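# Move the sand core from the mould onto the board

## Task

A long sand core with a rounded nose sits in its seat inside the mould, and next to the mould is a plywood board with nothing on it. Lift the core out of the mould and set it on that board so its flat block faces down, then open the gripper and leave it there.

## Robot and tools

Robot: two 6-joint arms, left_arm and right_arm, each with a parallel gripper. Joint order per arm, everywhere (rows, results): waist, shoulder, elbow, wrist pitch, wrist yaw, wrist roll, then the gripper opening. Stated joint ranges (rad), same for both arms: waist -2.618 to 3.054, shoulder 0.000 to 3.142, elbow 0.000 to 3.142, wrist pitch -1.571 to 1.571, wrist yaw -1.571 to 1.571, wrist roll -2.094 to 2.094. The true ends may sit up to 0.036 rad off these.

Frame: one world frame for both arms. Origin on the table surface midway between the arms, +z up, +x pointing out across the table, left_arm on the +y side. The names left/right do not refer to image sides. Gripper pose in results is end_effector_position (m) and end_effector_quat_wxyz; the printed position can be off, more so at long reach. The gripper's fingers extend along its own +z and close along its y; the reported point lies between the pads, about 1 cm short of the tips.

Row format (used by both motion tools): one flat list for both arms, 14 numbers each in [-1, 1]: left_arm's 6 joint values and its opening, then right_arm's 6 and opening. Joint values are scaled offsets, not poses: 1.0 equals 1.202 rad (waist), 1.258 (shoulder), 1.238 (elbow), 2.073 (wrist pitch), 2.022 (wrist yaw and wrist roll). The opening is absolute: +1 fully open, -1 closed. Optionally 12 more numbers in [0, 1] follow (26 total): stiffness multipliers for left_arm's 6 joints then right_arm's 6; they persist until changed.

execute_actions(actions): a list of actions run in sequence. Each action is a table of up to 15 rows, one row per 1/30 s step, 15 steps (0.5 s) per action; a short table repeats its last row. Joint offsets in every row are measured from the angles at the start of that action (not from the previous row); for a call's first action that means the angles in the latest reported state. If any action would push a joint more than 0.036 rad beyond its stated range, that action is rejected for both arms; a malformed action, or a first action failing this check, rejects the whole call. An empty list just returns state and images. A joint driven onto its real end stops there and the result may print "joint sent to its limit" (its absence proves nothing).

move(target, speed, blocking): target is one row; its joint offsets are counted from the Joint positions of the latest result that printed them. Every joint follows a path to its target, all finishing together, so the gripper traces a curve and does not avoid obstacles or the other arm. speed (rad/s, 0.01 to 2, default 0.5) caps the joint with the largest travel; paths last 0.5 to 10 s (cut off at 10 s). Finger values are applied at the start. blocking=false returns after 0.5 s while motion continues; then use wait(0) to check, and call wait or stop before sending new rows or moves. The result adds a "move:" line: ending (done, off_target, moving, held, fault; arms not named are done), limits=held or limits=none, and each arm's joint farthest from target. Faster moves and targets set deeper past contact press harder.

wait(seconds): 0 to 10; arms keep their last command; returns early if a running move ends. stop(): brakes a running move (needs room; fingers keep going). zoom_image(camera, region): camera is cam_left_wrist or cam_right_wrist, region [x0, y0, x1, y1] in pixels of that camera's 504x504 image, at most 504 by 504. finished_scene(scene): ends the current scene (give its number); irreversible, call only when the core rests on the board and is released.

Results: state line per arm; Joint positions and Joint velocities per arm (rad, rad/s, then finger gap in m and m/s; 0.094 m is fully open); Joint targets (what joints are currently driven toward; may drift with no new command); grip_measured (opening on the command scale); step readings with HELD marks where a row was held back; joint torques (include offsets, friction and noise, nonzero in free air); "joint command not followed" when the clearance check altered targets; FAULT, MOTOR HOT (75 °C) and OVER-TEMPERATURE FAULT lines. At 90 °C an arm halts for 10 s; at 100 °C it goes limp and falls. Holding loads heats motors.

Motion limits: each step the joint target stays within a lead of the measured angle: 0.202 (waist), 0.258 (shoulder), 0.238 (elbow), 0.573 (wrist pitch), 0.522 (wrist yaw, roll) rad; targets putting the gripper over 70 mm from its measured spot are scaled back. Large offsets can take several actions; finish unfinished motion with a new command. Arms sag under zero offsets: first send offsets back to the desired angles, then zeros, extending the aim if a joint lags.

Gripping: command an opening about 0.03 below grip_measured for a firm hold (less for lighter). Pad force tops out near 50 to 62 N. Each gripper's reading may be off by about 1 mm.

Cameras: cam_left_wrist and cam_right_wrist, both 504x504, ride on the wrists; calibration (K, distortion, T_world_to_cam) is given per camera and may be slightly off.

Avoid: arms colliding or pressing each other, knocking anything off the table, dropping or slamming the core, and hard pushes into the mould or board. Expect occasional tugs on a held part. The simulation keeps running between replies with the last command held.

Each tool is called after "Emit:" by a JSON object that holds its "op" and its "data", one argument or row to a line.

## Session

Emit:
{"op": "execute_actions", "data": {
  "actions": []
}}

Scene clock: 0.00 s.
left_arm: end_effector_position=(+0.1694, +0.1732, +0.3859) grip_measured=+1.000 end_effector_quat_wxyz=(+0.249, -0.283, +0.750, -0.543) | right_arm: end_effector_position=(+0.3041, +0.0957, +0.2450) grip_measured=+1.000 end_effector_quat_wxyz=(-0.568, +0.739, -0.316, +0.175)
Joint names: [waist, shoulder, elbow, wrist pitch, wrist yaw, wrist roll]
Joint positions: left_arm=[-1.084  0.66   1.197 -0.834 -0.209 -1.565  0.094] | right_arm=[ 0.566  1.476  0.981  0.197 -0.106 -1.499  0.094]
Joint velocities: left_arm=[-0.012  0.002  0.007  0.037  0.007  0.022  0.   ] | right_arm=[-0.007 -0.007 -0.012  0.022 -0.022 -0.081  0.   ]
Joint torques (N m, as the arm reports them, + toward a larger angle): no reading
Motor temperatures (°C, as the motors report them): left_arm=[28 29 28 27 29 27] | right_arm=[27 28 27 32 26 27]
Joint targets: left_arm=[-1.084 0.655 1.200 -0.851 -0.211 -1.561] | right_arm=[0.566 1.472 0.986 0.184 -0.109 -1.492]
Joint stiffness scale: left_arm=[1. 1. 1. 1. 1. 1.] | right_arm=[1. 1. 1. 1. 1. 1.]
camera_calibration (this result's frames):
cam_left_wrist: T_world_to_cam=[[0.189837, -0.253895, 0.948419, -0.344697], [-0.882909, -0.46668, 0.0517932, 0.24417], [0.429458, -0.8472, -0.312759, 0.298514], [0, 0, 0, 1]] pos_world=[0.152817, 0.279334, 0.407634]
cam_right_wrist: T_world_to_cam=[[0.164408, 0.28057, 0.945648, -0.301287], [0.34915, -0.913179, 0.210234, -0.0288561], [0.922531, 0.295609, -0.248095, -0.121342], [0, 0, 0, 1]] pos_world=[0.171551, 0.0940511, 0.260874]

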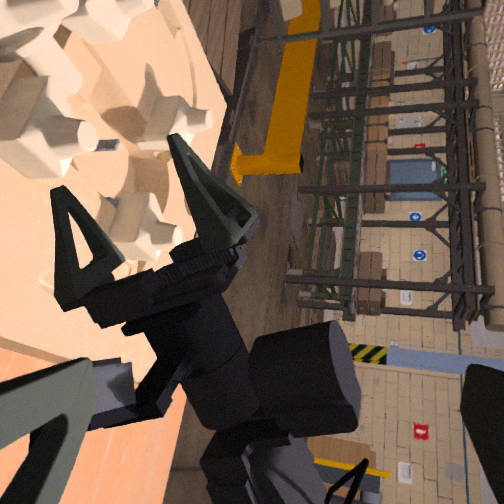

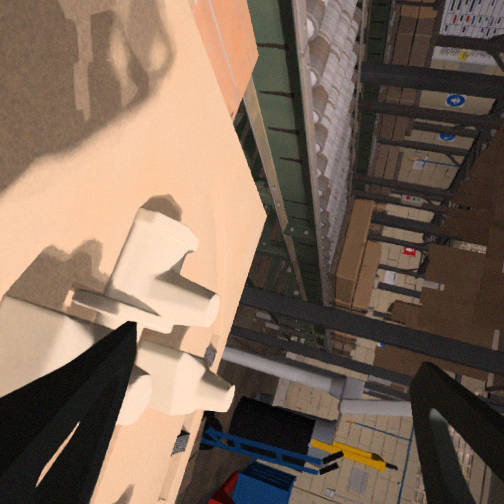

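Emit:
{"op": "move", "data": {
  "target": [0.75,0.35,0.3,-0.2,0.103,0.774,1,-0.3,-0.5,0.4,-0.6,0.05,0.745,1],
  "speed": 1.2
}}

Emit:
{"op": "move", "data": {
  "target": [-0.3,0.7,0.55,-0.074,0,0,1,0.1,0,0,0,0,0,1],
  "speed": 1
}}

Scene clock: 3.43 s.
left_arm: end_effector_position=(+0.2843, +0.3143, +0.3435) grip_measured=+1.000 end_effector_quat_wxyz=(+0.393, +0.046, +0.918, -0.021) | right_arm: end_effector_position=(+0.1940, -0.1471, +0.4041) grip_measured=+1.000 end_effector_quat_wxyz=(+0.531, -0.174, +0.821, +0.113)
Joint names: [waist, shoulder, elbow, wrist pitch, wrist yaw, wrist roll]
Joint positions: left_arm=[-0.196  1.087  1.547 -1.221 -0.007 -0.009  0.094] | right_arm=[ 0.214  0.859  1.457 -1.021 -0.011 -0.004  0.094]
Joint velocities: left_arm=[-0.007 -0.012  0.002  0.022 -0.037 -0.051  0.   ] | right_arm=[-0.002  0.007  0.002 -0.125 -0.051  0.051  0.   ]
Joint torques (N m, as the arm reports them, + toward a larger angle): left_arm=[ 1.07 -0.37  7.63  1.07  0.08  0.03] | right_arm=[-0.61  0.06  6.86  1.65  0.04  0.09]
Motor temperatures (°C, as the motors report them): left_arm=[28 29 28 28 29 27] | right_arm=[27 28 28 33 26 27]
Joint targets: left_arm=[-0.183 1.100 1.569 -1.248 -0.001 0.000] | right_arm=[0.205 0.847 1.476 -1.047 -0.005 0.007]
Joint stiffness scale: left_arm=[1. 1. 1. 1. 1. 1.] | right_arm=[1. 1. 1. 1. 1. 1.]
move: off_target (left_arm, right_arm); limits=none; left_arm: farthest joint: the wrist pitch, 0.028 radians from its target (0.415 radians at the start); right_arm: farthest joint: the wrist pitch, 0.026 radians from its target (1.244 radians at the start)
camera_calibration (this result's frames):
cam_left_wrist: T_world_to_cam=[[-0.0635625, -0.997975, -0.00233055, 0.342011], [-0.874073, 0.0567977, -0.482462, 0.430113], [0.481618, -0.0286294, -0.875914, 0.276782], [0, 0, 0, 1]] pos_world=[0.264386, 0.324814, 0.450748]
cam_right_wrist: T_world_to_cam=[[0.484549, -0.864663, 0.132555, -0.267518], [-0.682291, -0.468401, -0.56132, 0.331766], [0.547442, 0.181546, -0.816914, 0.377388], [0, 0, 0, 1]] pos_world=[0.149388, -0.144427, 0.529981]

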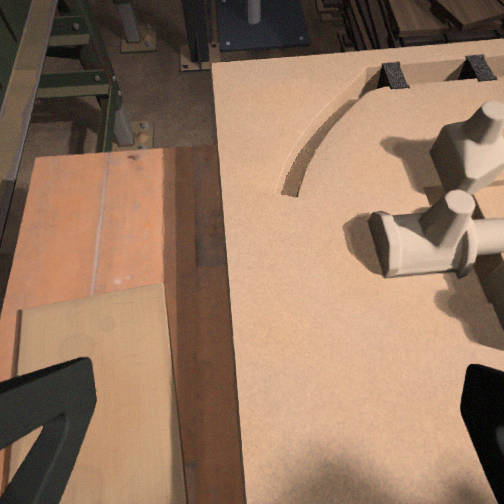

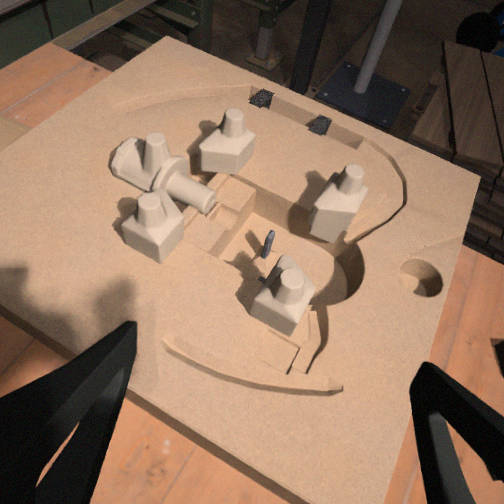

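Scene clock: 5.13 s.
left_arm: end_effector_position=(+0.4248, +0.1389, +0.2534) grip_measured=+1.000 end_effector_quat_wxyz=(+0.220, +0.220, +0.949, -0.049) | right_arm: end_effector_position=(+0.1817, -0.1232, +0.4041) grip_measured=+1.000 end_effector_quat_wxyz=(+0.524, -0.219, +0.811, +0.142)
Joint names: [waist, shoulder, elbow, wrist pitch, wrist yaw, wrist roll]
Joint positions: left_arm=[-0.551  1.974  2.208 -1.35  -0.007 -0.009  0.094] | right_arm=[ 0.325  0.859  1.457 -1.021 -0.011 -0.004  0.094]
Joint velocities: left_arm=[ 0.012 -0.002  0.007  0.037 -0.007  0.022  0.   ] | right_arm=[ 0.012 -0.012  0.012 -0.007  0.022 -0.037  0.   ]
Joint torques (N m, as the arm reports them, + toward a larger angle): left_arm=[ -0.36 -11.91   7.83   0.58   0.05  -0.03] | right_arm=[ 0.71  1.27  5.5   1.94 -0.02 -0.01]
Motor temperatures (°C, as the motors report them): left_arm=[28 29 29 28 29 27] | right_arm=[27 28 28 33 26 27]
Joint targets: left_arm=[-0.557 1.968 2.228 -1.374 -0.007 -0.009] | right_arm=[0.334 0.859 1.457 -1.021 -0.011 -0.004]
Joint stiffness scale: left_arm=[1. 1. 1. 1. 1. 1.] | right_arm=[1. 1. 1. 1. 1. 1.]
move: off_target (left_arm); limits=none; left_arm: farthest joint: the wrist pitch, 0.024 radians from its target (0.154 radians at the start); right_arm: farthest joint: the waist, 0.009 radians from its target (0.120 radians at the start)
camera_calibration (this result's frames):
cam_left_wrist: T_world_to_cam=[[-0.409323, -0.912186, -0.0192867, 0.315003], [-0.901119, 0.407488, -0.148116, 0.397547], [0.142968, -0.0432477, -0.988782, 0.299662], [0, 0, 0, 1]] pos_world=[0.444333, 0.138305, 0.361258]
cam_right_wrist: T_world_to_cam=[[0.577047, -0.805882, 0.132555, -0.250492], [-0.626407, -0.540864, -0.56132, 0.315533], [0.524052, 0.240875, -0.816914, 0.391304], [0, 0, 0, 1]] pos_world=[0.137134, -0.125463, 0.529981]

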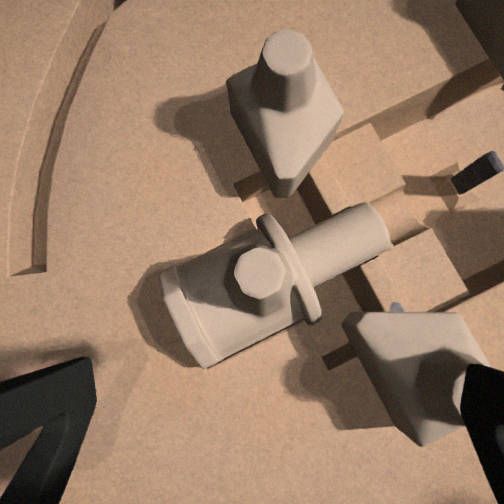

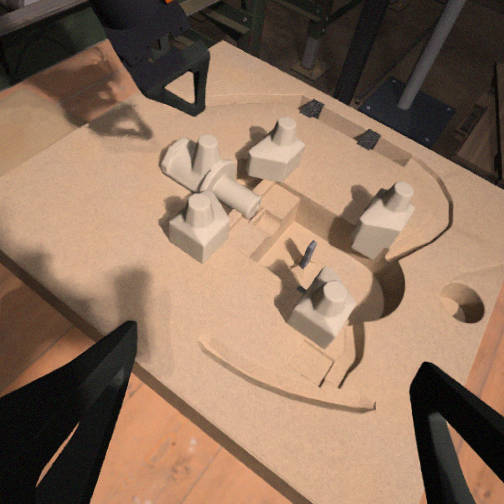

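Emit:
{"op": "move", "data": {
  "target": [0.024,0.145,0.02,0.04,0,0.19,0.2,-0.2,0,0,0,0,0,1]
}}

Emit:
{"op": "move", "data": {
  "target": [0,-0.064,-0.23,0.108,0,0,0.2,0,0,0,0,0,0,1],
  "speed": 0.3
}}

Scene clock: 7.97 s.
left_arm: end_effector_position=(+0.4593, +0.1308, +0.1829) grip_measured=+0.202 end_effector_quat_wxyz=(+0.179, +0.390, +0.903, -0.004) | right_arm: end_effector_position=(+0.2041, -0.1743, +0.4041) grip_measured=+1.000 end_effector_quat_wxyz=(+0.537, -0.124, +0.830, +0.081)
Joint names: [waist, shoulder, elbow, wrist pitch, wrist yaw, wrist roll]
Joint positions: left_arm=[-0.534  2.145  2.208 -1.274 -0.007  0.368  0.056] | right_arm=[ 0.094  0.859  1.457 -1.021 -0.011 -0.004  0.094]
Joint velocities: left_arm=[ 0.002 -0.012  0.007  0.007 -0.007  0.051  0.   ] | right_arm=[-0.012  0.017 -0.012  0.007 -0.051  0.037  0.   ]
Joint torques (N m, as the arm reports them, + toward a larger angle): left_arm=[  1.05 -12.59   8.57   0.72   0.05   0.03] | right_arm=[-0.6   1.27  5.5   1.94 -0.02  0.  ]
Motor temperatures (°C, as the motors report them): left_arm=[28 30 29 28 29 27] | right_arm=[27 28 28 34 26 27]
Joint targets: left_arm=[-0.522 2.156 2.232 -1.267 -0.007 0.376] | right_arm=[0.085 0.859 1.457 -1.021 -0.011 -0.004]
Joint stiffness scale: left_arm=[1. 1. 1. 1. 1. 1.] | right_arm=[1. 1. 1. 1. 1. 1.]
move: off_target (left_arm); limits=none; left_arm: farthest joint: the elbow, 0.025 radians from its target (0.025 radians at the start); right_arm: farthest joint: the waist, 0.010 radians from its target (0.240 radians at the start)
camera_calibration (this result's frames):
cam_left_wrist: T_world_to_cam=[[-0.681829, -0.715349, -0.152918, 0.444233], [-0.71996, 0.693239, -0.0328184, 0.279782], [0.129485, 0.0877183, -0.987694, 0.213568], [0, 0, 0, 1]] pos_world=[0.476669, 0.105092, 0.288053]
cam_right_wrist: T_world_to_cam=[[0.377727, -0.916402, 0.132401, -0.283168], [-0.733412, -0.383404, -0.561345, 0.351218], [0.565181, 0.114931, -0.816922, 0.361525], [0, 0, 0, 1]] pos_world=[0.160221, -0.166388, 0.529984]

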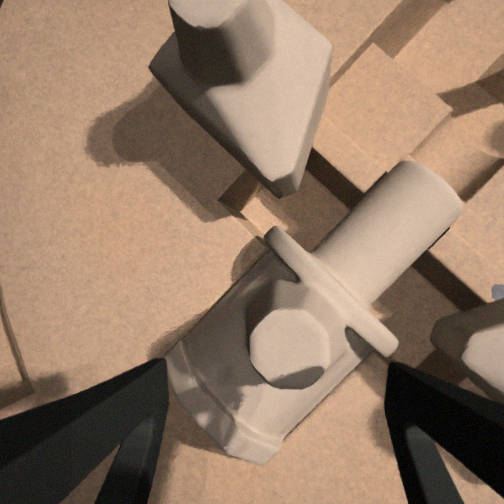

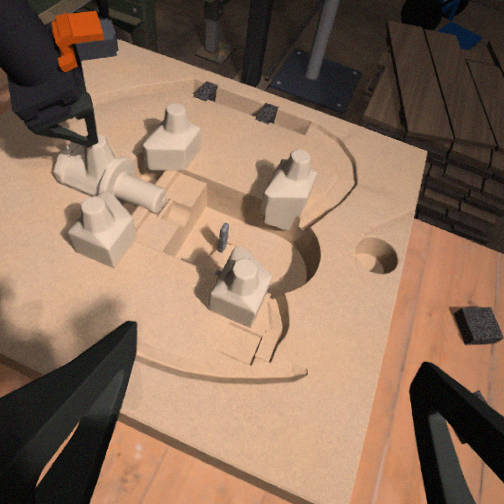

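Scene clock: 9.60 s.
left_arm: end_effector_position=(+0.4577, +0.1316, +0.1376) grip_measured=+0.202 end_effector_quat_wxyz=(+0.180, +0.390, +0.903, -0.004) | right_arm: end_effector_position=(+0.2041, -0.1743, +0.4041) grip_measured=+1.000 end_effector_quat_wxyz=(+0.537, -0.124, +0.830, +0.081)
Joint names: [waist, shoulder, elbow, wrist pitch, wrist yaw, wrist roll]
Joint positions: left_arm=[-0.534  2.089  1.936 -1.057 -0.007  0.368  0.056] | right_arm=[ 0.094  0.859  1.457 -1.021 -0.011 -0.004  0.094]
Joint velocities: left_arm=[-0.002  0.012 -0.017 -0.081 -0.037 -0.051  0.001] | right_arm=[-0.017 -0.002  0.002 -0.051 -0.007 -0.037  0.   ]
Joint torques (N m, as the arm reports them, + toward a larger angle): left_arm=[  0.07 -15.45   5.91   0.73   0.06  -0.04] | right_arm=[ 0.03  1.27  5.49  1.94 -0.02  0.  ]
Motor temperatures (°C, as the motors report them): left_arm=[28 31 29 28 29 27] | right_arm=[27 28 28 35 26 27]
Joint targets: left_arm=[-0.534 2.064 1.923 -1.050 -0.007 0.368] | right_arm=[0.094 0.859 1.457 -1.021 -0.011 -0.004]
Joint stiffness scale: left_arm=[1. 1. 1. 1. 1. 1.] | right_arm=[1. 1. 1. 1. 1. 1.]
move: off_target (left_arm); limits=none; left_arm: farthest joint: the shoulder, 0.024 radians from its target (0.080 radians at the start); right_arm: farthest joint: the waist, 0.000 radians from its target (0.000 radians at the start)
camera_calibration (this result's frames):
cam_left_wrist: T_world_to_cam=[[-0.681619, -0.715451, -0.153382, 0.436742], [-0.719914, 0.693217, -0.0342671, 0.27678], [0.130843, 0.0870644, -0.987573, 0.168399], [0, 0, 0, 1]] pos_world=[0.474915, 0.105937, 0.242779]
cam_right_wrist: T_world_to_cam=[[0.377727, -0.916402, 0.132401, -0.283168], [-0.733412, -0.383404, -0.561345, 0.351218], [0.565181, 0.114931, -0.816922, 0.361525], [0, 0, 0, 1]] pos_world=[0.160221, -0.166388, 0.529984]

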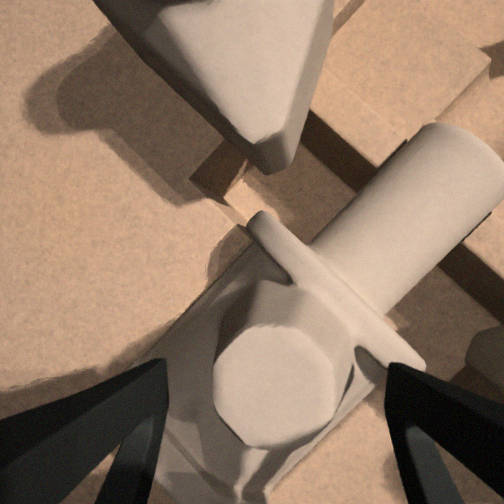

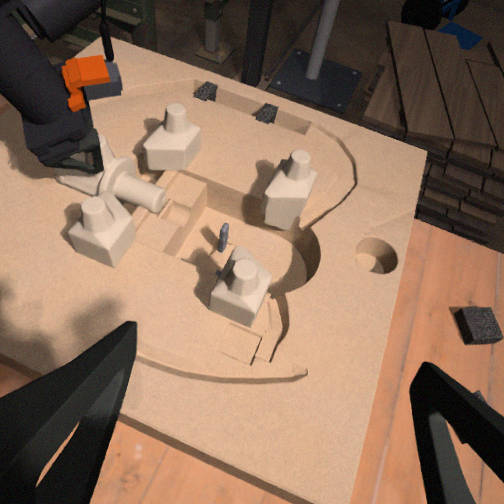

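Nudge forward, close, lift.

Emit:
{"op": "move", "data": {
  "target": [0,0.01,0,0.02,0,0,0.1,0,0,0,0,0,0,1]
}}

Emit:
{"op": "move", "data": {
  "target": [0,0,0,0,0,0,-0.7,0,0,0,0,0,0,1]
}}

Emit:
{"op": "move", "data": {
  "target": [0,0.05,0.41,-0.165,0,0,-0.7,0,0,0,0,0,0,1],
  "speed": 0.25
}}

Scene clock: 12.13 s.
left_arm: end_effector_position=(+0.4649, +0.1281, +0.1408) grip_measured=+0.102 end_effector_quat_wxyz=(+0.197, +0.389, +0.900, -0.004) | right_arm: end_effector_position=(+0.2041, -0.1743, +0.4041) grip_measured=+1.000 end_effector_quat_wxyz=(+0.537, -0.124, +0.830, +0.081)
Joint names: [waist, shoulder, elbow, wrist pitch, wrist yaw, wrist roll]
Joint positions: left_arm=[-0.534  2.089  1.936 -1.022 -0.007  0.368  0.052] | right_arm=[ 0.094  0.859  1.457 -1.021 -0.011 -0.004  0.094]
Joint velocities: left_arm=[-0.017 -0.007 -0.002 -0.066  0.007 -0.051 -0.   ] | right_arm=[ 0.007  0.002 -0.002  0.066 -0.022  0.051  0.   ]
Joint torques (N m, as the arm reports them, + toward a larger angle): left_arm=[  0.08 -12.37   6.97   0.8    0.04  -0.05] | right_arm=[ 0.05  1.26  5.49  1.94 -0.02  0.  ]
Motor temperatures (°C, as the motors report them): left_arm=[28 31 29 28 29 27] | right_arm=[27 28 28 35 26 27]
Joint targets: left_arm=[-0.534 2.101 1.936 -1.016 -0.007 0.368] | right_arm=[0.094 0.859 1.457 -1.021 -0.011 -0.004]
Joint stiffness scale: left_arm=[1. 1. 1. 1. 1. 1.] | right_arm=[1. 1. 1. 1. 1. 1.]
move: done; limits=none; left_arm: farthest joint: the shoulder, 0.013 radians from its target (0.013 radians at the start); right_arm: farthest joint: the waist, 0.000 radians from its target (0.000 radians at the start)
camera_calibration (this result's frames):
cam_left_wrist: T_world_to_cam=[[-0.676658, -0.71784, -0.163829, 0.439136], [-0.718327, 0.692453, -0.0671976, 0.288502], [0.161681, 0.0722129, -0.984197, 0.157991], [0, 0, 0, 1]] pos_world=[0.478839, 0.104047, 0.246824]
cam_right_wrist: T_world_to_cam=[[0.377727, -0.916402, 0.132401, -0.283168], [-0.733412, -0.383404, -0.561345, 0.351218], [0.565181, 0.114931, -0.816922, 0.361525], [0, 0, 0, 1]] pos_world=[0.160221, -0.166388, 0.529984]

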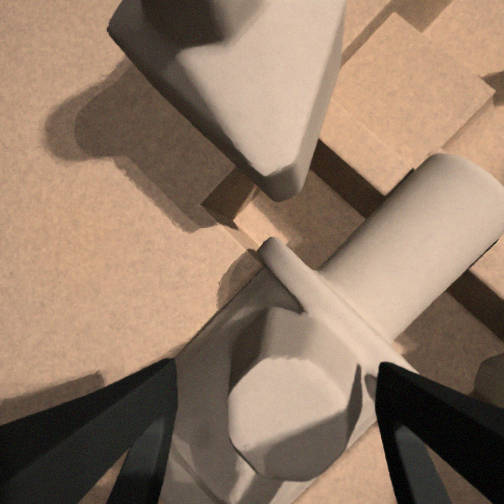

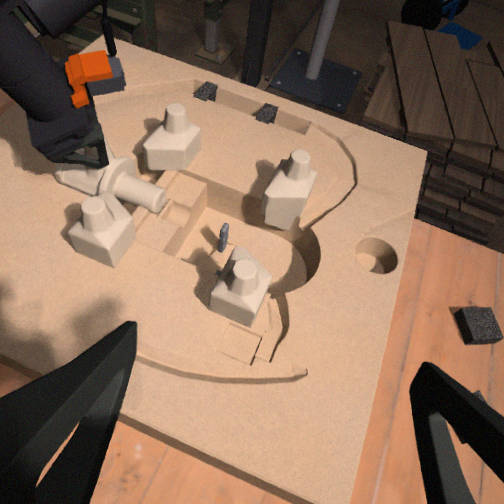

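Scene clock: 12.63 s.
left_arm: end_effector_position=(+0.4623, +0.1244, +0.1405) grip_measured=-0.329 end_effector_quat_wxyz=(+0.195, +0.390, +0.900, -0.012) | right_arm: end_effector_position=(+0.2041, -0.1743, +0.4041) grip_measured=+1.000 end_effector_quat_wxyz=(+0.537, -0.124, +0.830, +0.081)
Joint names: [waist, shoulder, elbow, wrist pitch, wrist yaw, wrist roll]
Joint positions: left_arm=[-0.538  2.089  1.936 -1.026  0.007  0.364  0.032] | right_arm=[ 0.094  0.859  1.457 -1.021 -0.011 -0.004  0.094]
Joint velocities: left_arm=[ 0.002 -0.012 -0.002 -0.007 -0.007  0.051  0.001] | right_arm=[-0.002 -0.017  0.002 -0.051  0.007  0.037  0.   ]
Joint torques (N m, as the arm reports them, + toward a larger angle): left_arm=[  0.37 -13.36   6.96   0.76  -0.14   0.  ] | right_arm=[ 0.05  1.28  5.5   1.94 -0.02  0.  ]
Motor temperatures (°C, as the motors report them): left_arm=[28 32 29 28 29 27] | right_arm=[27 28 28 35 26 27]
Joint targets: left_arm=[-0.534 2.089 1.936 -1.022 -0.007 0.368] | right_arm=[0.094 0.859 1.457 -1.021 -0.011 -0.004]
Joint stiffness scale: left_arm=[1. 1. 1. 1. 1. 1.] | right_arm=[1. 1. 1. 1. 1. 1.]
move: done; limits=none; left_arm: farthest joint: the wrist yaw, 0.014 radians from its target (0.000 radians at the start); right_arm: farthest joint: the waist, 0.000 radians from its target (0.000 radians at the start)
camera_calibration (this result's frames):
cam_left_wrist: T_world_to_cam=[[-0.682596, -0.715453, -0.148963, 0.434994], [-0.714657, 0.696108, -0.0685446, 0.287164], [0.152735, 0.0596692, -0.986464, 0.16438], [0, 0, 0, 1]] pos_world=[0.477043, 0.101512, 0.246637]
cam_right_wrist: T_world_to_cam=[[0.377727, -0.916402, 0.132401, -0.283168], [-0.733412, -0.383404, -0.561345, 0.351218], [0.565181, 0.114931, -0.816922, 0.361525], [0, 0, 0, 1]] pos_world=[0.160221, -0.166388, 0.529984]

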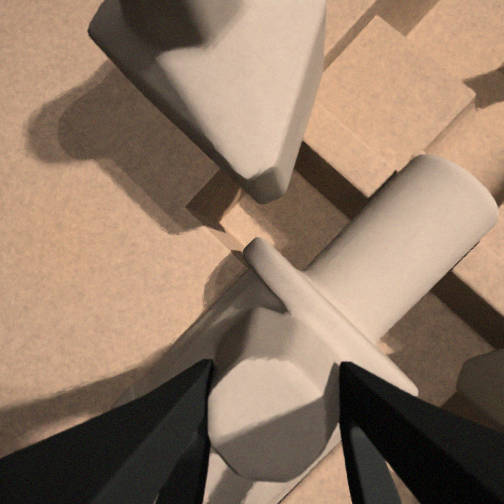

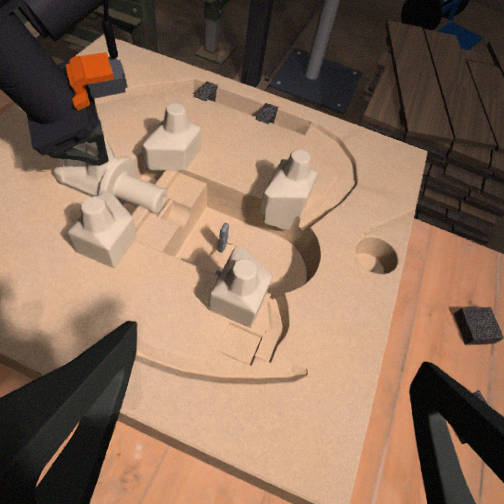

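Scene clock: 15.30 s.
left_arm: end_effector_position=(+0.4547, +0.1285, +0.2201) grip_measured=-0.329 end_effector_quat_wxyz=(+0.193, +0.390, +0.900, -0.011) | right_arm: end_effector_position=(+0.2041, -0.1743, +0.4041) grip_measured=+1.000 end_effector_quat_wxyz=(+0.537, -0.124, +0.830, +0.081)
Joint names: [waist, shoulder, elbow, wrist pitch, wrist yaw, wrist roll]
Joint positions: left_arm=[-0.538  2.171  2.398 -1.409  0.005  0.364  0.032] | right_arm=[ 0.094  0.859  1.457 -1.021 -0.011 -0.004  0.094]
Joint velocities: left_arm=[ 0.007 -0.032 -0.012  0.066  0.037 -0.037  0.001] | right_arm=[-0.012 -0.027  0.002  0.051 -0.007 -0.022  0.   ]
Joint torques (N m, as the arm reports them, + toward a larger angle): left_arm=[  0.   -14.95   9.75   1.11   0.06  -0.02] | right_arm=[ 0.02  1.27  5.5   1.94 -0.02  0.  ]
Motor temperatures (°C, as the motors report them): left_arm=[28 32 30 28 29 27] | right_arm=[27 28 29 36 26 27]
Joint targets: left_arm=[-0.538 2.152 2.444 -1.368 0.007 0.364] | right_arm=[0.094 0.859 1.457 -1.021 -0.011 -0.004]
Joint stiffness scale: left_arm=[1. 1. 1. 1. 1. 1.] | right_arm=[1. 1. 1. 1. 1. 1.]
move: off_target (left_arm); limits=none; left_arm: farthest joint: the elbow, 0.046 radians from its target (0.507 radians at the start); right_arm: farthest joint: the waist, 0.000 radians from its target (0.000 radians at the start)
camera_calibration (this result's frames):
cam_left_wrist: T_world_to_cam=[[-0.68223, -0.715723, -0.149339, 0.44455], [-0.715589, 0.695544, -0.0644216, 0.284006], [0.14998, 0.0629153, -0.986685, 0.244697], [0, 0, 0, 1]] pos_world=[0.469817, 0.105241, 0.326124]
cam_right_wrist: T_world_to_cam=[[0.377727, -0.916402, 0.132401, -0.283168], [-0.733412, -0.383404, -0.561345, 0.351218], [0.565181, 0.114931, -0.816922, 0.361525], [0, 0, 0, 1]] pos_world=[0.160221, -0.166388, 0.529984]

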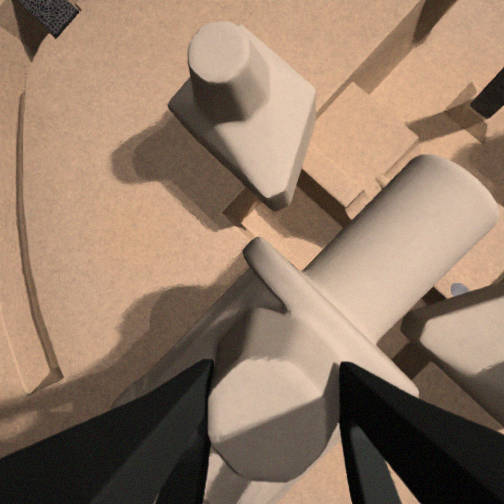

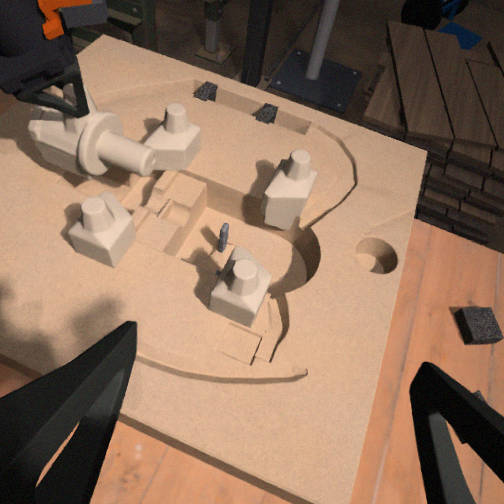

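Emit:
{"op": "move", "data": {
  "target": [0.8,-0.625,-0.77,0.125,0,-0.17,-0.7,0.33,0.1,0.1,0.03,0,0,1],
  "speed": 0.35
}}

Emit:
{"op": "move", "data": {
  "target": [0,0.06,-0.227,0.2,0,0,-0.7,0,0,0,0,0,0,1],
  "speed": 0.25
}}

Scene clock: 20.70 s.
left_arm: end_effector_position=(+0.2909, +0.4947, +0.2062) grip_measured=-0.330 end_effector_quat_wxyz=(+0.169, -0.230, +0.957, +0.047) | right_arm: end_effector_position=(+0.1830, -0.0736, +0.4287) grip_measured=+1.000 end_effector_quat_wxyz=(+0.528, -0.278, +0.780, +0.188)
Joint names: [waist, shoulder, elbow, wrist pitch, wrist yaw, wrist roll]
Joint positions: left_arm=[ 0.416  1.433  1.43  -1.214 -0.003  0.03   0.031] | right_arm=[ 0.481  0.968  1.553 -0.967 -0.011 -0.004  0.094]
Joint velocities: left_arm=[ 0.002 -0.017 -0.002  0.022 -0.022  0.139 -0.   ] | right_arm=[ 0.007 -0.002  0.007  0.007 -0.037  0.037  0.   ]
Joint torques (N m, as the arm reports them, + toward a larger angle): left_arm=[  0.72 -10.06   7.86   1.3    0.11  -0.12] | right_arm=[ 0.69  1.78  7.52  2.05 -0.02  0.  ]
Motor temperatures (°C, as the motors report them): left_arm=[28 34 30 28 29 27] | right_arm=[27 28 29 37 26 27]
Joint targets: left_arm=[0.424 1.385 1.444 -1.150 0.005 0.020] | right_arm=[0.491 0.984 1.581 -0.958 -0.011 -0.004]
Joint stiffness scale: left_arm=[1. 1. 1. 1. 1. 1.] | right_arm=[1. 1. 1. 1. 1. 1.]
move: off_target (left_arm, right_arm); limits=none; left_arm: farthest joint: the wrist pitch, 0.064 radians from its target (0.259 radians at the start); right_arm: farthest joint: the elbow, 0.028 radians from its target (0.124 radians at the start)
camera_calibration (this result's frames):
cam_left_wrist: T_world_to_cam=[[0.484158, -0.874376, -0.032525, 0.307879], [-0.874605, -0.482527, -0.0472583, 0.536679], [0.0256274, 0.051327, -0.998353, 0.276819], [0, 0, 0, 1]] pos_world=[0.313226, 0.513956, 0.31174]
cam_right_wrist: T_world_to_cam=[[0.691541, -0.709323, 0.136499, -0.230113], [-0.516083, -0.617395, -0.593702, 0.344977], [0.5054, 0.340125, -0.793023, 0.399246], [0, 0, 0, 1]] pos_world=[0.135391, -0.0860304, 0.552835]

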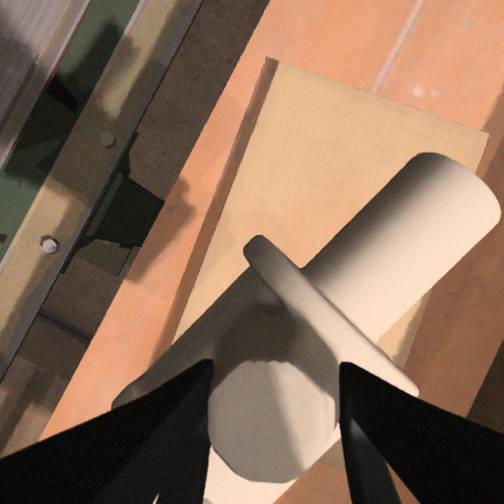

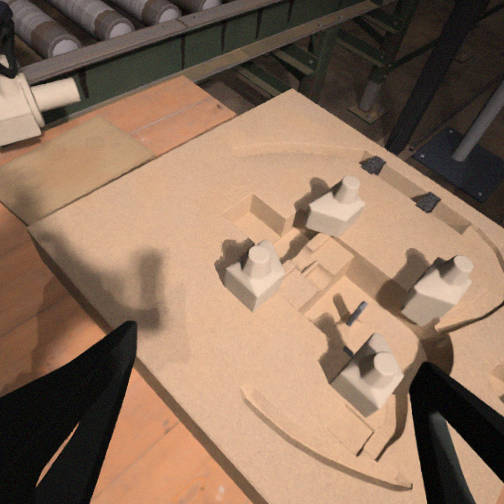

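Scene clock: 22.80 s.
left_arm: end_effector_position=(+0.3088, +0.5047, +0.1124) grip_measured=-0.330 end_effector_quat_wxyz=(+0.157, -0.231, +0.959, +0.045) | right_arm: end_effector_position=(+0.1830, -0.0736, +0.4287) grip_measured=+1.000 end_effector_quat_wxyz=(+0.528, -0.278, +0.780, +0.188)
Joint names: [waist, shoulder, elbow, wrist pitch, wrist yaw, wrist roll]
Joint positions: left_arm=[ 0.416  1.517  1.139 -0.865 -0.004  0.03   0.031] | right_arm=[ 0.481  0.968  1.553 -0.967 -0.011 -0.004  0.094]
Joint velocities: left_arm=[ 0.002  0.002 -0.002 -0.007 -0.022  0.007  0.   ] | right_arm=[-0.002  0.002 -0.002  0.007 -0.066  0.066  0.   ]
Joint torques (N m, as the arm reports them, + toward a larger angle): left_arm=[ 0.   -7.73  7.68  1.24  0.05 -0.03] | right_arm=[ 0.03  0.25  5.56  1.96 -0.02  0.01]
Motor temperatures (°C, as the motors report them): left_arm=[28 33 30 29 29 27] | right_arm=[27 28 29 37 26 27]
Joint targets: left_arm=[0.416 1.509 1.149 -0.800 -0.002 0.029] | right_arm=[0.481 0.968 1.553 -0.967 -0.011 -0.004]
Joint stiffness scale: left_arm=[1. 1. 1. 1. 1. 1.] | right_arm=[1. 1. 1. 1. 1. 1.]
move: off_target (left_arm); limits=none; left_arm: farthest joint: the wrist pitch, 0.066 radians from its target (0.415 radians at the start); right_arm: farthest joint: the waist, 0.000 radians from its target (0.000 radians at the start)
camera_calibration (this result's frames):
cam_left_wrist: T_world_to_cam=[[0.483732, -0.874567, -0.0337061, 0.305307], [-0.875212, -0.483252, -0.0217186, 0.550428], [0.00270582, 0.040006, -0.999196, 0.19514], [0, 0, 0, 1]] pos_world=[0.333526, 0.5252, 0.217228]
cam_right_wrist: T_world_to_cam=[[0.691541, -0.709323, 0.136499, -0.230113], [-0.516083, -0.617395, -0.593702, 0.344977], [0.5054, 0.340125, -0.793023, 0.399246], [0, 0, 0, 1]] pos_world=[0.135391, -0.0860304, 0.552835]

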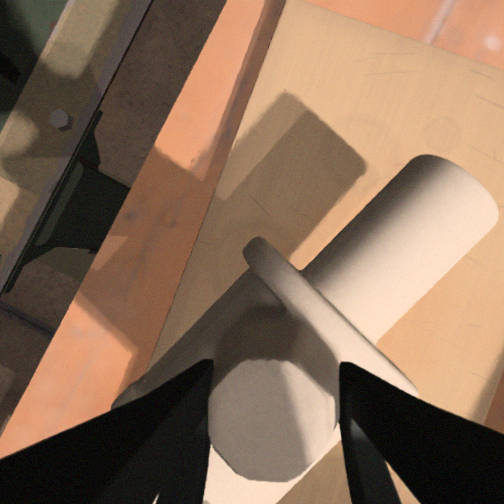

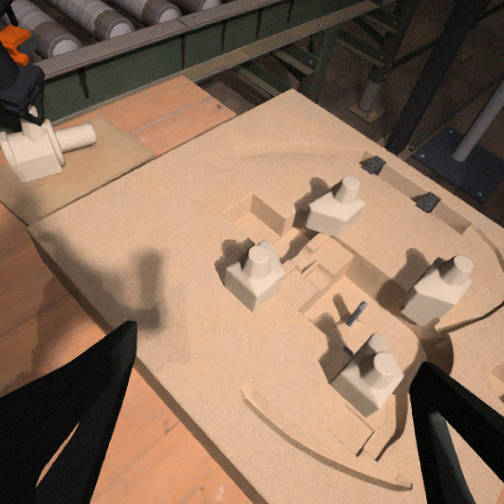

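Emit:
{"op": "move", "data": {
  "target": [-0.08,0,0.01,0.03,0,0,-0.7,0,0,0,0,0,0,1],
  "speed": 0.15
}}

Emit:
{"op": "move", "data": {
  "target": [0,0,-0.07,0.07,0,0,-0.7,0,0,0,0,0,0,1],
  "speed": 0.15
}}

Emit:
{"op": "move", "data": {
  "target": [0,0,0,0,0,0,0.3,0,0,0,0,0,0,1]
}}

Emit:
{"op": "move", "data": {
  "target": [0,-0.05,0.3,-0.22,0,0,1,0,0,0,0,0,0,1]
}}

Scene clock: 25.40 s.
left_arm: end_effector_position=(+0.3214, +0.4805, +0.1125) grip_measured=-0.330 end_effector_quat_wxyz=(+0.159, -0.190, +0.968, +0.042) | right_arm: end_effector_position=(+0.1830, -0.0736, +0.4287) grip_measured=+1.000 end_effector_quat_wxyz=(+0.528, -0.278, +0.780, +0.188)
Joint names: [waist, shoulder, elbow, wrist pitch, wrist yaw, wrist roll]
Joint positions: left_arm=[ 0.331  1.517  1.139 -0.864 -0.011  0.03   0.031] | right_arm=[ 0.481  0.968  1.553 -0.967 -0.011 -0.004  0.094]
Joint velocities: left_arm=[-0.007 -0.002  0.007  0.022  0.037  0.037  0.   ] | right_arm=[ 0.002 -0.002  0.017 -0.007 -0.007  0.007  0.   ]
Joint torques (N m, as the arm reports them, + toward a larger angle): left_arm=[-0.79 -7.14  7.8   1.2   0.11 -0.04] | right_arm=[ 0.04  0.27  5.57  1.97 -0.02  0.  ]
Motor temperatures (°C, as the motors report them): left_arm=[28 33 30 29 29 27] | right_arm=[27 28 29 37 26 27]
Joint targets: left_arm=[0.320 1.517 1.151 -0.803 -0.004 0.030] | right_arm=[0.481 0.968 1.553 -0.967 -0.011 -0.004]
Joint stiffness scale: left_arm=[1. 1. 1. 1. 1. 1.] | right_arm=[1. 1. 1. 1. 1. 1.]
move: off_target (left_arm); limits=none; left_arm: farthest joint: the wrist pitch, 0.061 radians from its target (0.063 radians at the start); right_arm: farthest joint: the waist, 0.000 radians from its target (0.000 radians at the start)
camera_calibration (this result's frames):
cam_left_wrist: T_world_to_cam=[[0.409755, -0.911293, -0.0405541, 0.320277], [-0.912184, -0.40912, -0.0232726, 0.526176], [0.00461666, 0.0465289, -0.998906, 0.192423], [0, 0, 0, 1]] pos_world=[0.347846, 0.498182, 0.217447]
cam_right_wrist: T_world_to_cam=[[0.691541, -0.709323, 0.136499, -0.230113], [-0.516083, -0.617395, -0.593702, 0.344977], [0.5054, 0.340125, -0.793023, 0.399246], [0, 0, 0, 1]] pos_world=[0.135391, -0.0860304, 0.552835]

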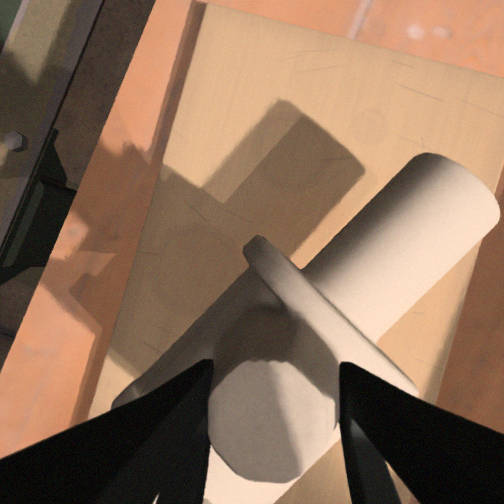

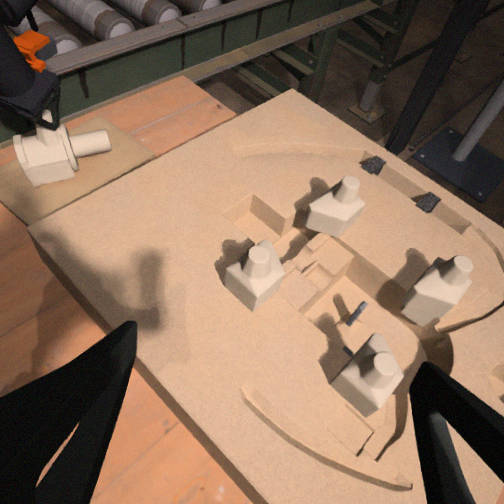

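Scene clock: 26.70 s.
left_arm: end_effector_position=(+0.3280, +0.4819, +0.1090) grip_measured=-0.332 end_effector_quat_wxyz=(+0.184, -0.189, +0.964, +0.043) | right_arm: end_effector_position=(+0.1830, -0.0736, +0.4287) grip_measured=+1.000 end_effector_quat_wxyz=(+0.528, -0.278, +0.780, +0.188)
Joint names: [waist, shoulder, elbow, wrist pitch, wrist yaw, wrist roll]
Joint positions: left_arm=[ 0.331  1.501  1.093 -0.782 -0.003  0.03   0.031] | right_arm=[ 0.481  0.968  1.553 -0.967 -0.011 -0.004  0.094]
Joint velocities: left_arm=[ 0.002  0.012 -0.002 -0.095  0.007 -0.037 -0.   ] | right_arm=[-0.002  0.007 -0.007 -0.037 -0.007  0.022  0.   ]
Joint torques (N m, as the arm reports them, + toward a larger angle): left_arm=[ 0.   -5.76  3.95  1.33 -0.04 -0.02] | right_arm=[ 0.04  0.24  5.58  1.96 -0.02  0.01]
Motor temperatures (°C, as the motors report them): left_arm=[28 33 30 29 29 27] | right_arm=[27 28 29 37 26 27]
Joint targets: left_arm=[0.331 1.517 1.053 -0.719 -0.011 0.030] | right_arm=[0.481 0.968 1.553 -0.967 -0.011 -0.004]
Joint stiffness scale: left_arm=[1. 1. 1. 1. 1. 1.] | right_arm=[1. 1. 1. 1. 1. 1.]
move: off_target (left_arm); limits=none; left_arm: farthest joint: the wrist pitch, 0.063 radians from its target (0.145 radians at the start); right_arm: farthest joint: the waist, 0.000 radians from its target (0.000 radians at the start)
camera_calibration (this result's frames):
cam_left_wrist: T_world_to_cam=[[0.408918, -0.911996, -0.0323978, 0.318321], [-0.910936, -0.405804, -0.0742921, 0.536252], [0.0546069, 0.0598917, -0.99671, 0.165695], [0, 0, 0, 1]] pos_world=[0.349275, 0.497996, 0.215302]
cam_right_wrist: T_world_to_cam=[[0.691541, -0.709323, 0.136499, -0.230113], [-0.516083, -0.617395, -0.593702, 0.344977], [0.5054, 0.340125, -0.793023, 0.399246], [0, 0, 0, 1]] pos_world=[0.135391, -0.0860304, 0.552835]

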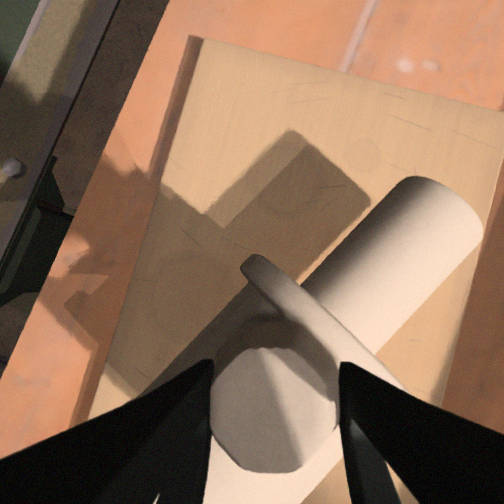

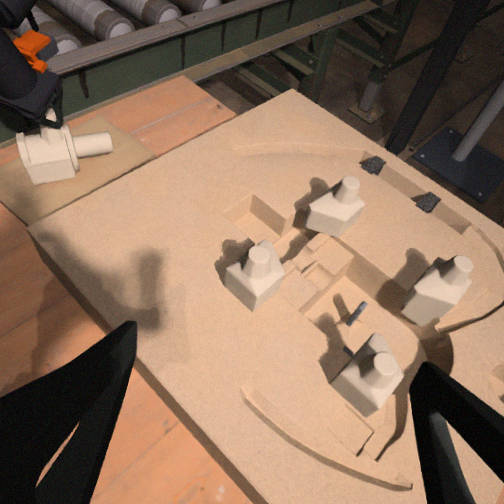

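Scene clock: 27.20 s.
left_arm: end_effector_position=(+0.3284, +0.4819, +0.1095) grip_measured=+0.298 end_effector_quat_wxyz=(+0.185, -0.189, +0.963, +0.043) | right_arm: end_effector_position=(+0.1830, -0.0736, +0.4287) grip_measured=+1.000 end_effector_quat_wxyz=(+0.528, -0.278, +0.780, +0.188)
Joint names: [waist, shoulder, elbow, wrist pitch, wrist yaw, wrist roll]
Joint positions: left_arm=[ 0.331  1.5    1.093 -0.78  -0.002  0.03   0.061] | right_arm=[ 0.481  0.968  1.553 -0.967 -0.011 -0.004  0.094]
Joint velocities: left_arm=[ 0.002 -0.007  0.002 -0.051  0.095 -0.007 -0.   ] | right_arm=[-0.012  0.007 -0.012 -0.037 -0.051 -0.022  0.   ]
Joint torques (N m, as the arm reports them, + toward a larger angle): left_arm=[ 0.11 -7.13  6.97  0.68  0.05 -0.05] | right_arm=[ 0.04  0.23  5.56  1.97 -0.01  0.  ]
Motor temperatures (°C, as the motors report them): left_arm=[28 33 30 29 29 27] | right_arm=[27 28 29 38 26 27]
Joint targets: left_arm=[0.331 1.501 1.093 -0.782 -0.003 0.030] | right_arm=[0.481 0.968 1.553 -0.967 -0.011 -0.004]
Joint stiffness scale: left_arm=[1. 1. 1. 1. 1. 1.] | right_arm=[1. 1. 1. 1. 1. 1.]
move: done; limits=none; left_arm: farthest joint: the wrist pitch, 0.002 radians from its target (0.000 radians at the start); right_arm: farthest joint: the waist, 0.000 radians from its target (0.000 radians at the start)
camera_calibration (this result's frames):
cam_left_wrist: T_world_to_cam=[[0.408746, -0.912098, -0.0316767, 0.318226], [-0.910845, -0.405512, -0.0769529, 0.536772], [0.0573433, 0.0603068, -0.996531, 0.165063], [0, 0, 0, 1]] pos_world=[0.349377, 0.497967, 0.215877]
cam_right_wrist: T_world_to_cam=[[0.691541, -0.709323, 0.136499, -0.230113], [-0.516083, -0.617395, -0.593702, 0.344977], [0.5054, 0.340125, -0.793023, 0.399246], [0, 0, 0, 1]] pos_world=[0.135391, -0.0860304, 0.552835]

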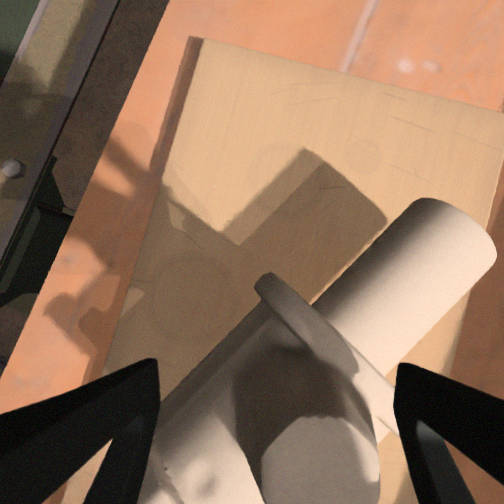

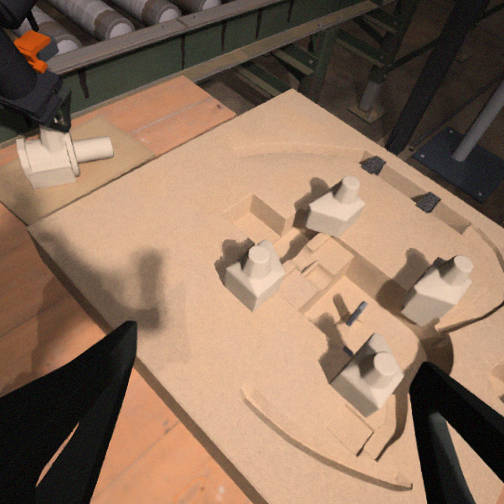

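Scene clock: 28.90 s.
left_arm: end_effector_position=(+0.3074, +0.4726, +0.2054) grip_measured=+1.000 end_effector_quat_wxyz=(+0.169, -0.189, +0.966, +0.039) | right_arm: end_effector_position=(+0.1830, -0.0736, +0.4287) grip_measured=+1.000 end_effector_quat_wxyz=(+0.528, -0.278, +0.780, +0.188)
Joint names: [waist, shoulder, elbow, wrist pitch, wrist yaw, wrist roll]
Joint positions: left_arm=[ 0.331  1.454  1.447 -1.213 -0.002  0.03   0.094] | right_arm=[ 0.481  0.968  1.553 -0.967 -0.011 -0.004  0.094]
Joint velocities: left_arm=[-0.012 -0.007 -0.002  0.081 -0.066  0.007  0.   ] | right_arm=[ 0.002  0.002 -0.012 -0.007 -0.007 -0.022  0.   ]
Joint torques (N m, as the arm reports them, + toward a larger angle): left_arm=[ 0.07 -7.7   8.03  0.43  0.06 -0.03] | right_arm=[ 0.06  0.27  5.58  1.97 -0.02  0.01]
Motor temperatures (°C, as the motors report them): left_arm=[28 32 30 29 29 27] | right_arm=[27 28 29 38 26 27]
Joint targets: left_arm=[0.331 1.437 1.464 -1.236 -0.002 0.030] | right_arm=[0.481 0.968 1.553 -0.967 -0.011 -0.004]
Joint stiffness scale: left_arm=[1. 1. 1. 1. 1. 1.] | right_arm=[1. 1. 1. 1. 1. 1.]
move: off_target (left_arm); limits=none; left_arm: farthest joint: the wrist pitch, 0.023 radians from its target (0.456 radians at the start); right_arm: farthest joint: the waist, 0.000 radians from its target (0.000 radians at the start)
camera_calibration (this result's frames):
cam_left_wrist: T_world_to_cam=[[0.407772, -0.912529, -0.0318246, 0.321912], [-0.912693, -0.40633, -0.0434457, 0.515312], [0.0267142, 0.046762, -0.998549, 0.278648], [0, 0, 0, 1]] pos_world=[0.331611, 0.490111, 0.310876]
cam_right_wrist: T_world_to_cam=[[0.691541, -0.709323, 0.136499, -0.230113], [-0.516083, -0.617395, -0.593702, 0.344977], [0.5054, 0.340125, -0.793023, 0.399246], [0, 0, 0, 1]] pos_world=[0.135391, -0.0860304, 0.552835]

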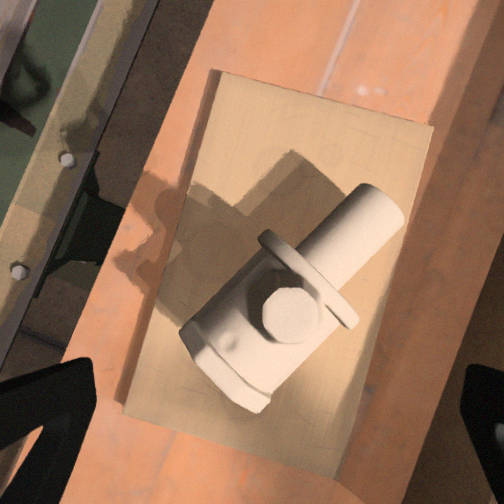

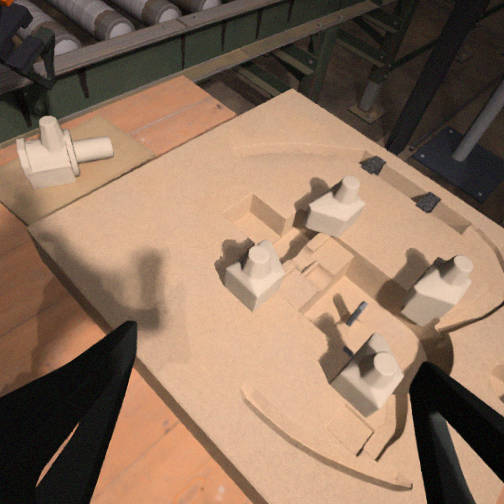

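Emit:
{"op": "finished_scene", "data": {
  "scene": 2
}}

The scene is finished: the task was done.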